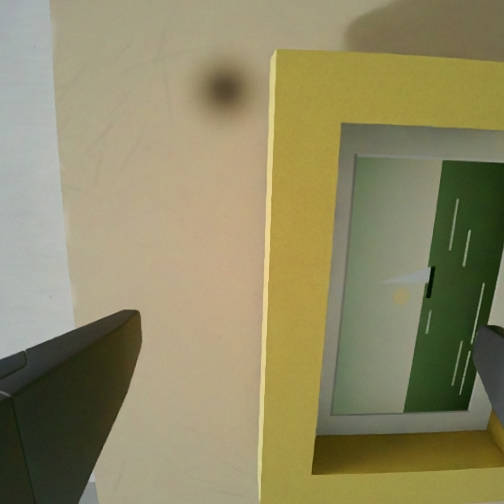

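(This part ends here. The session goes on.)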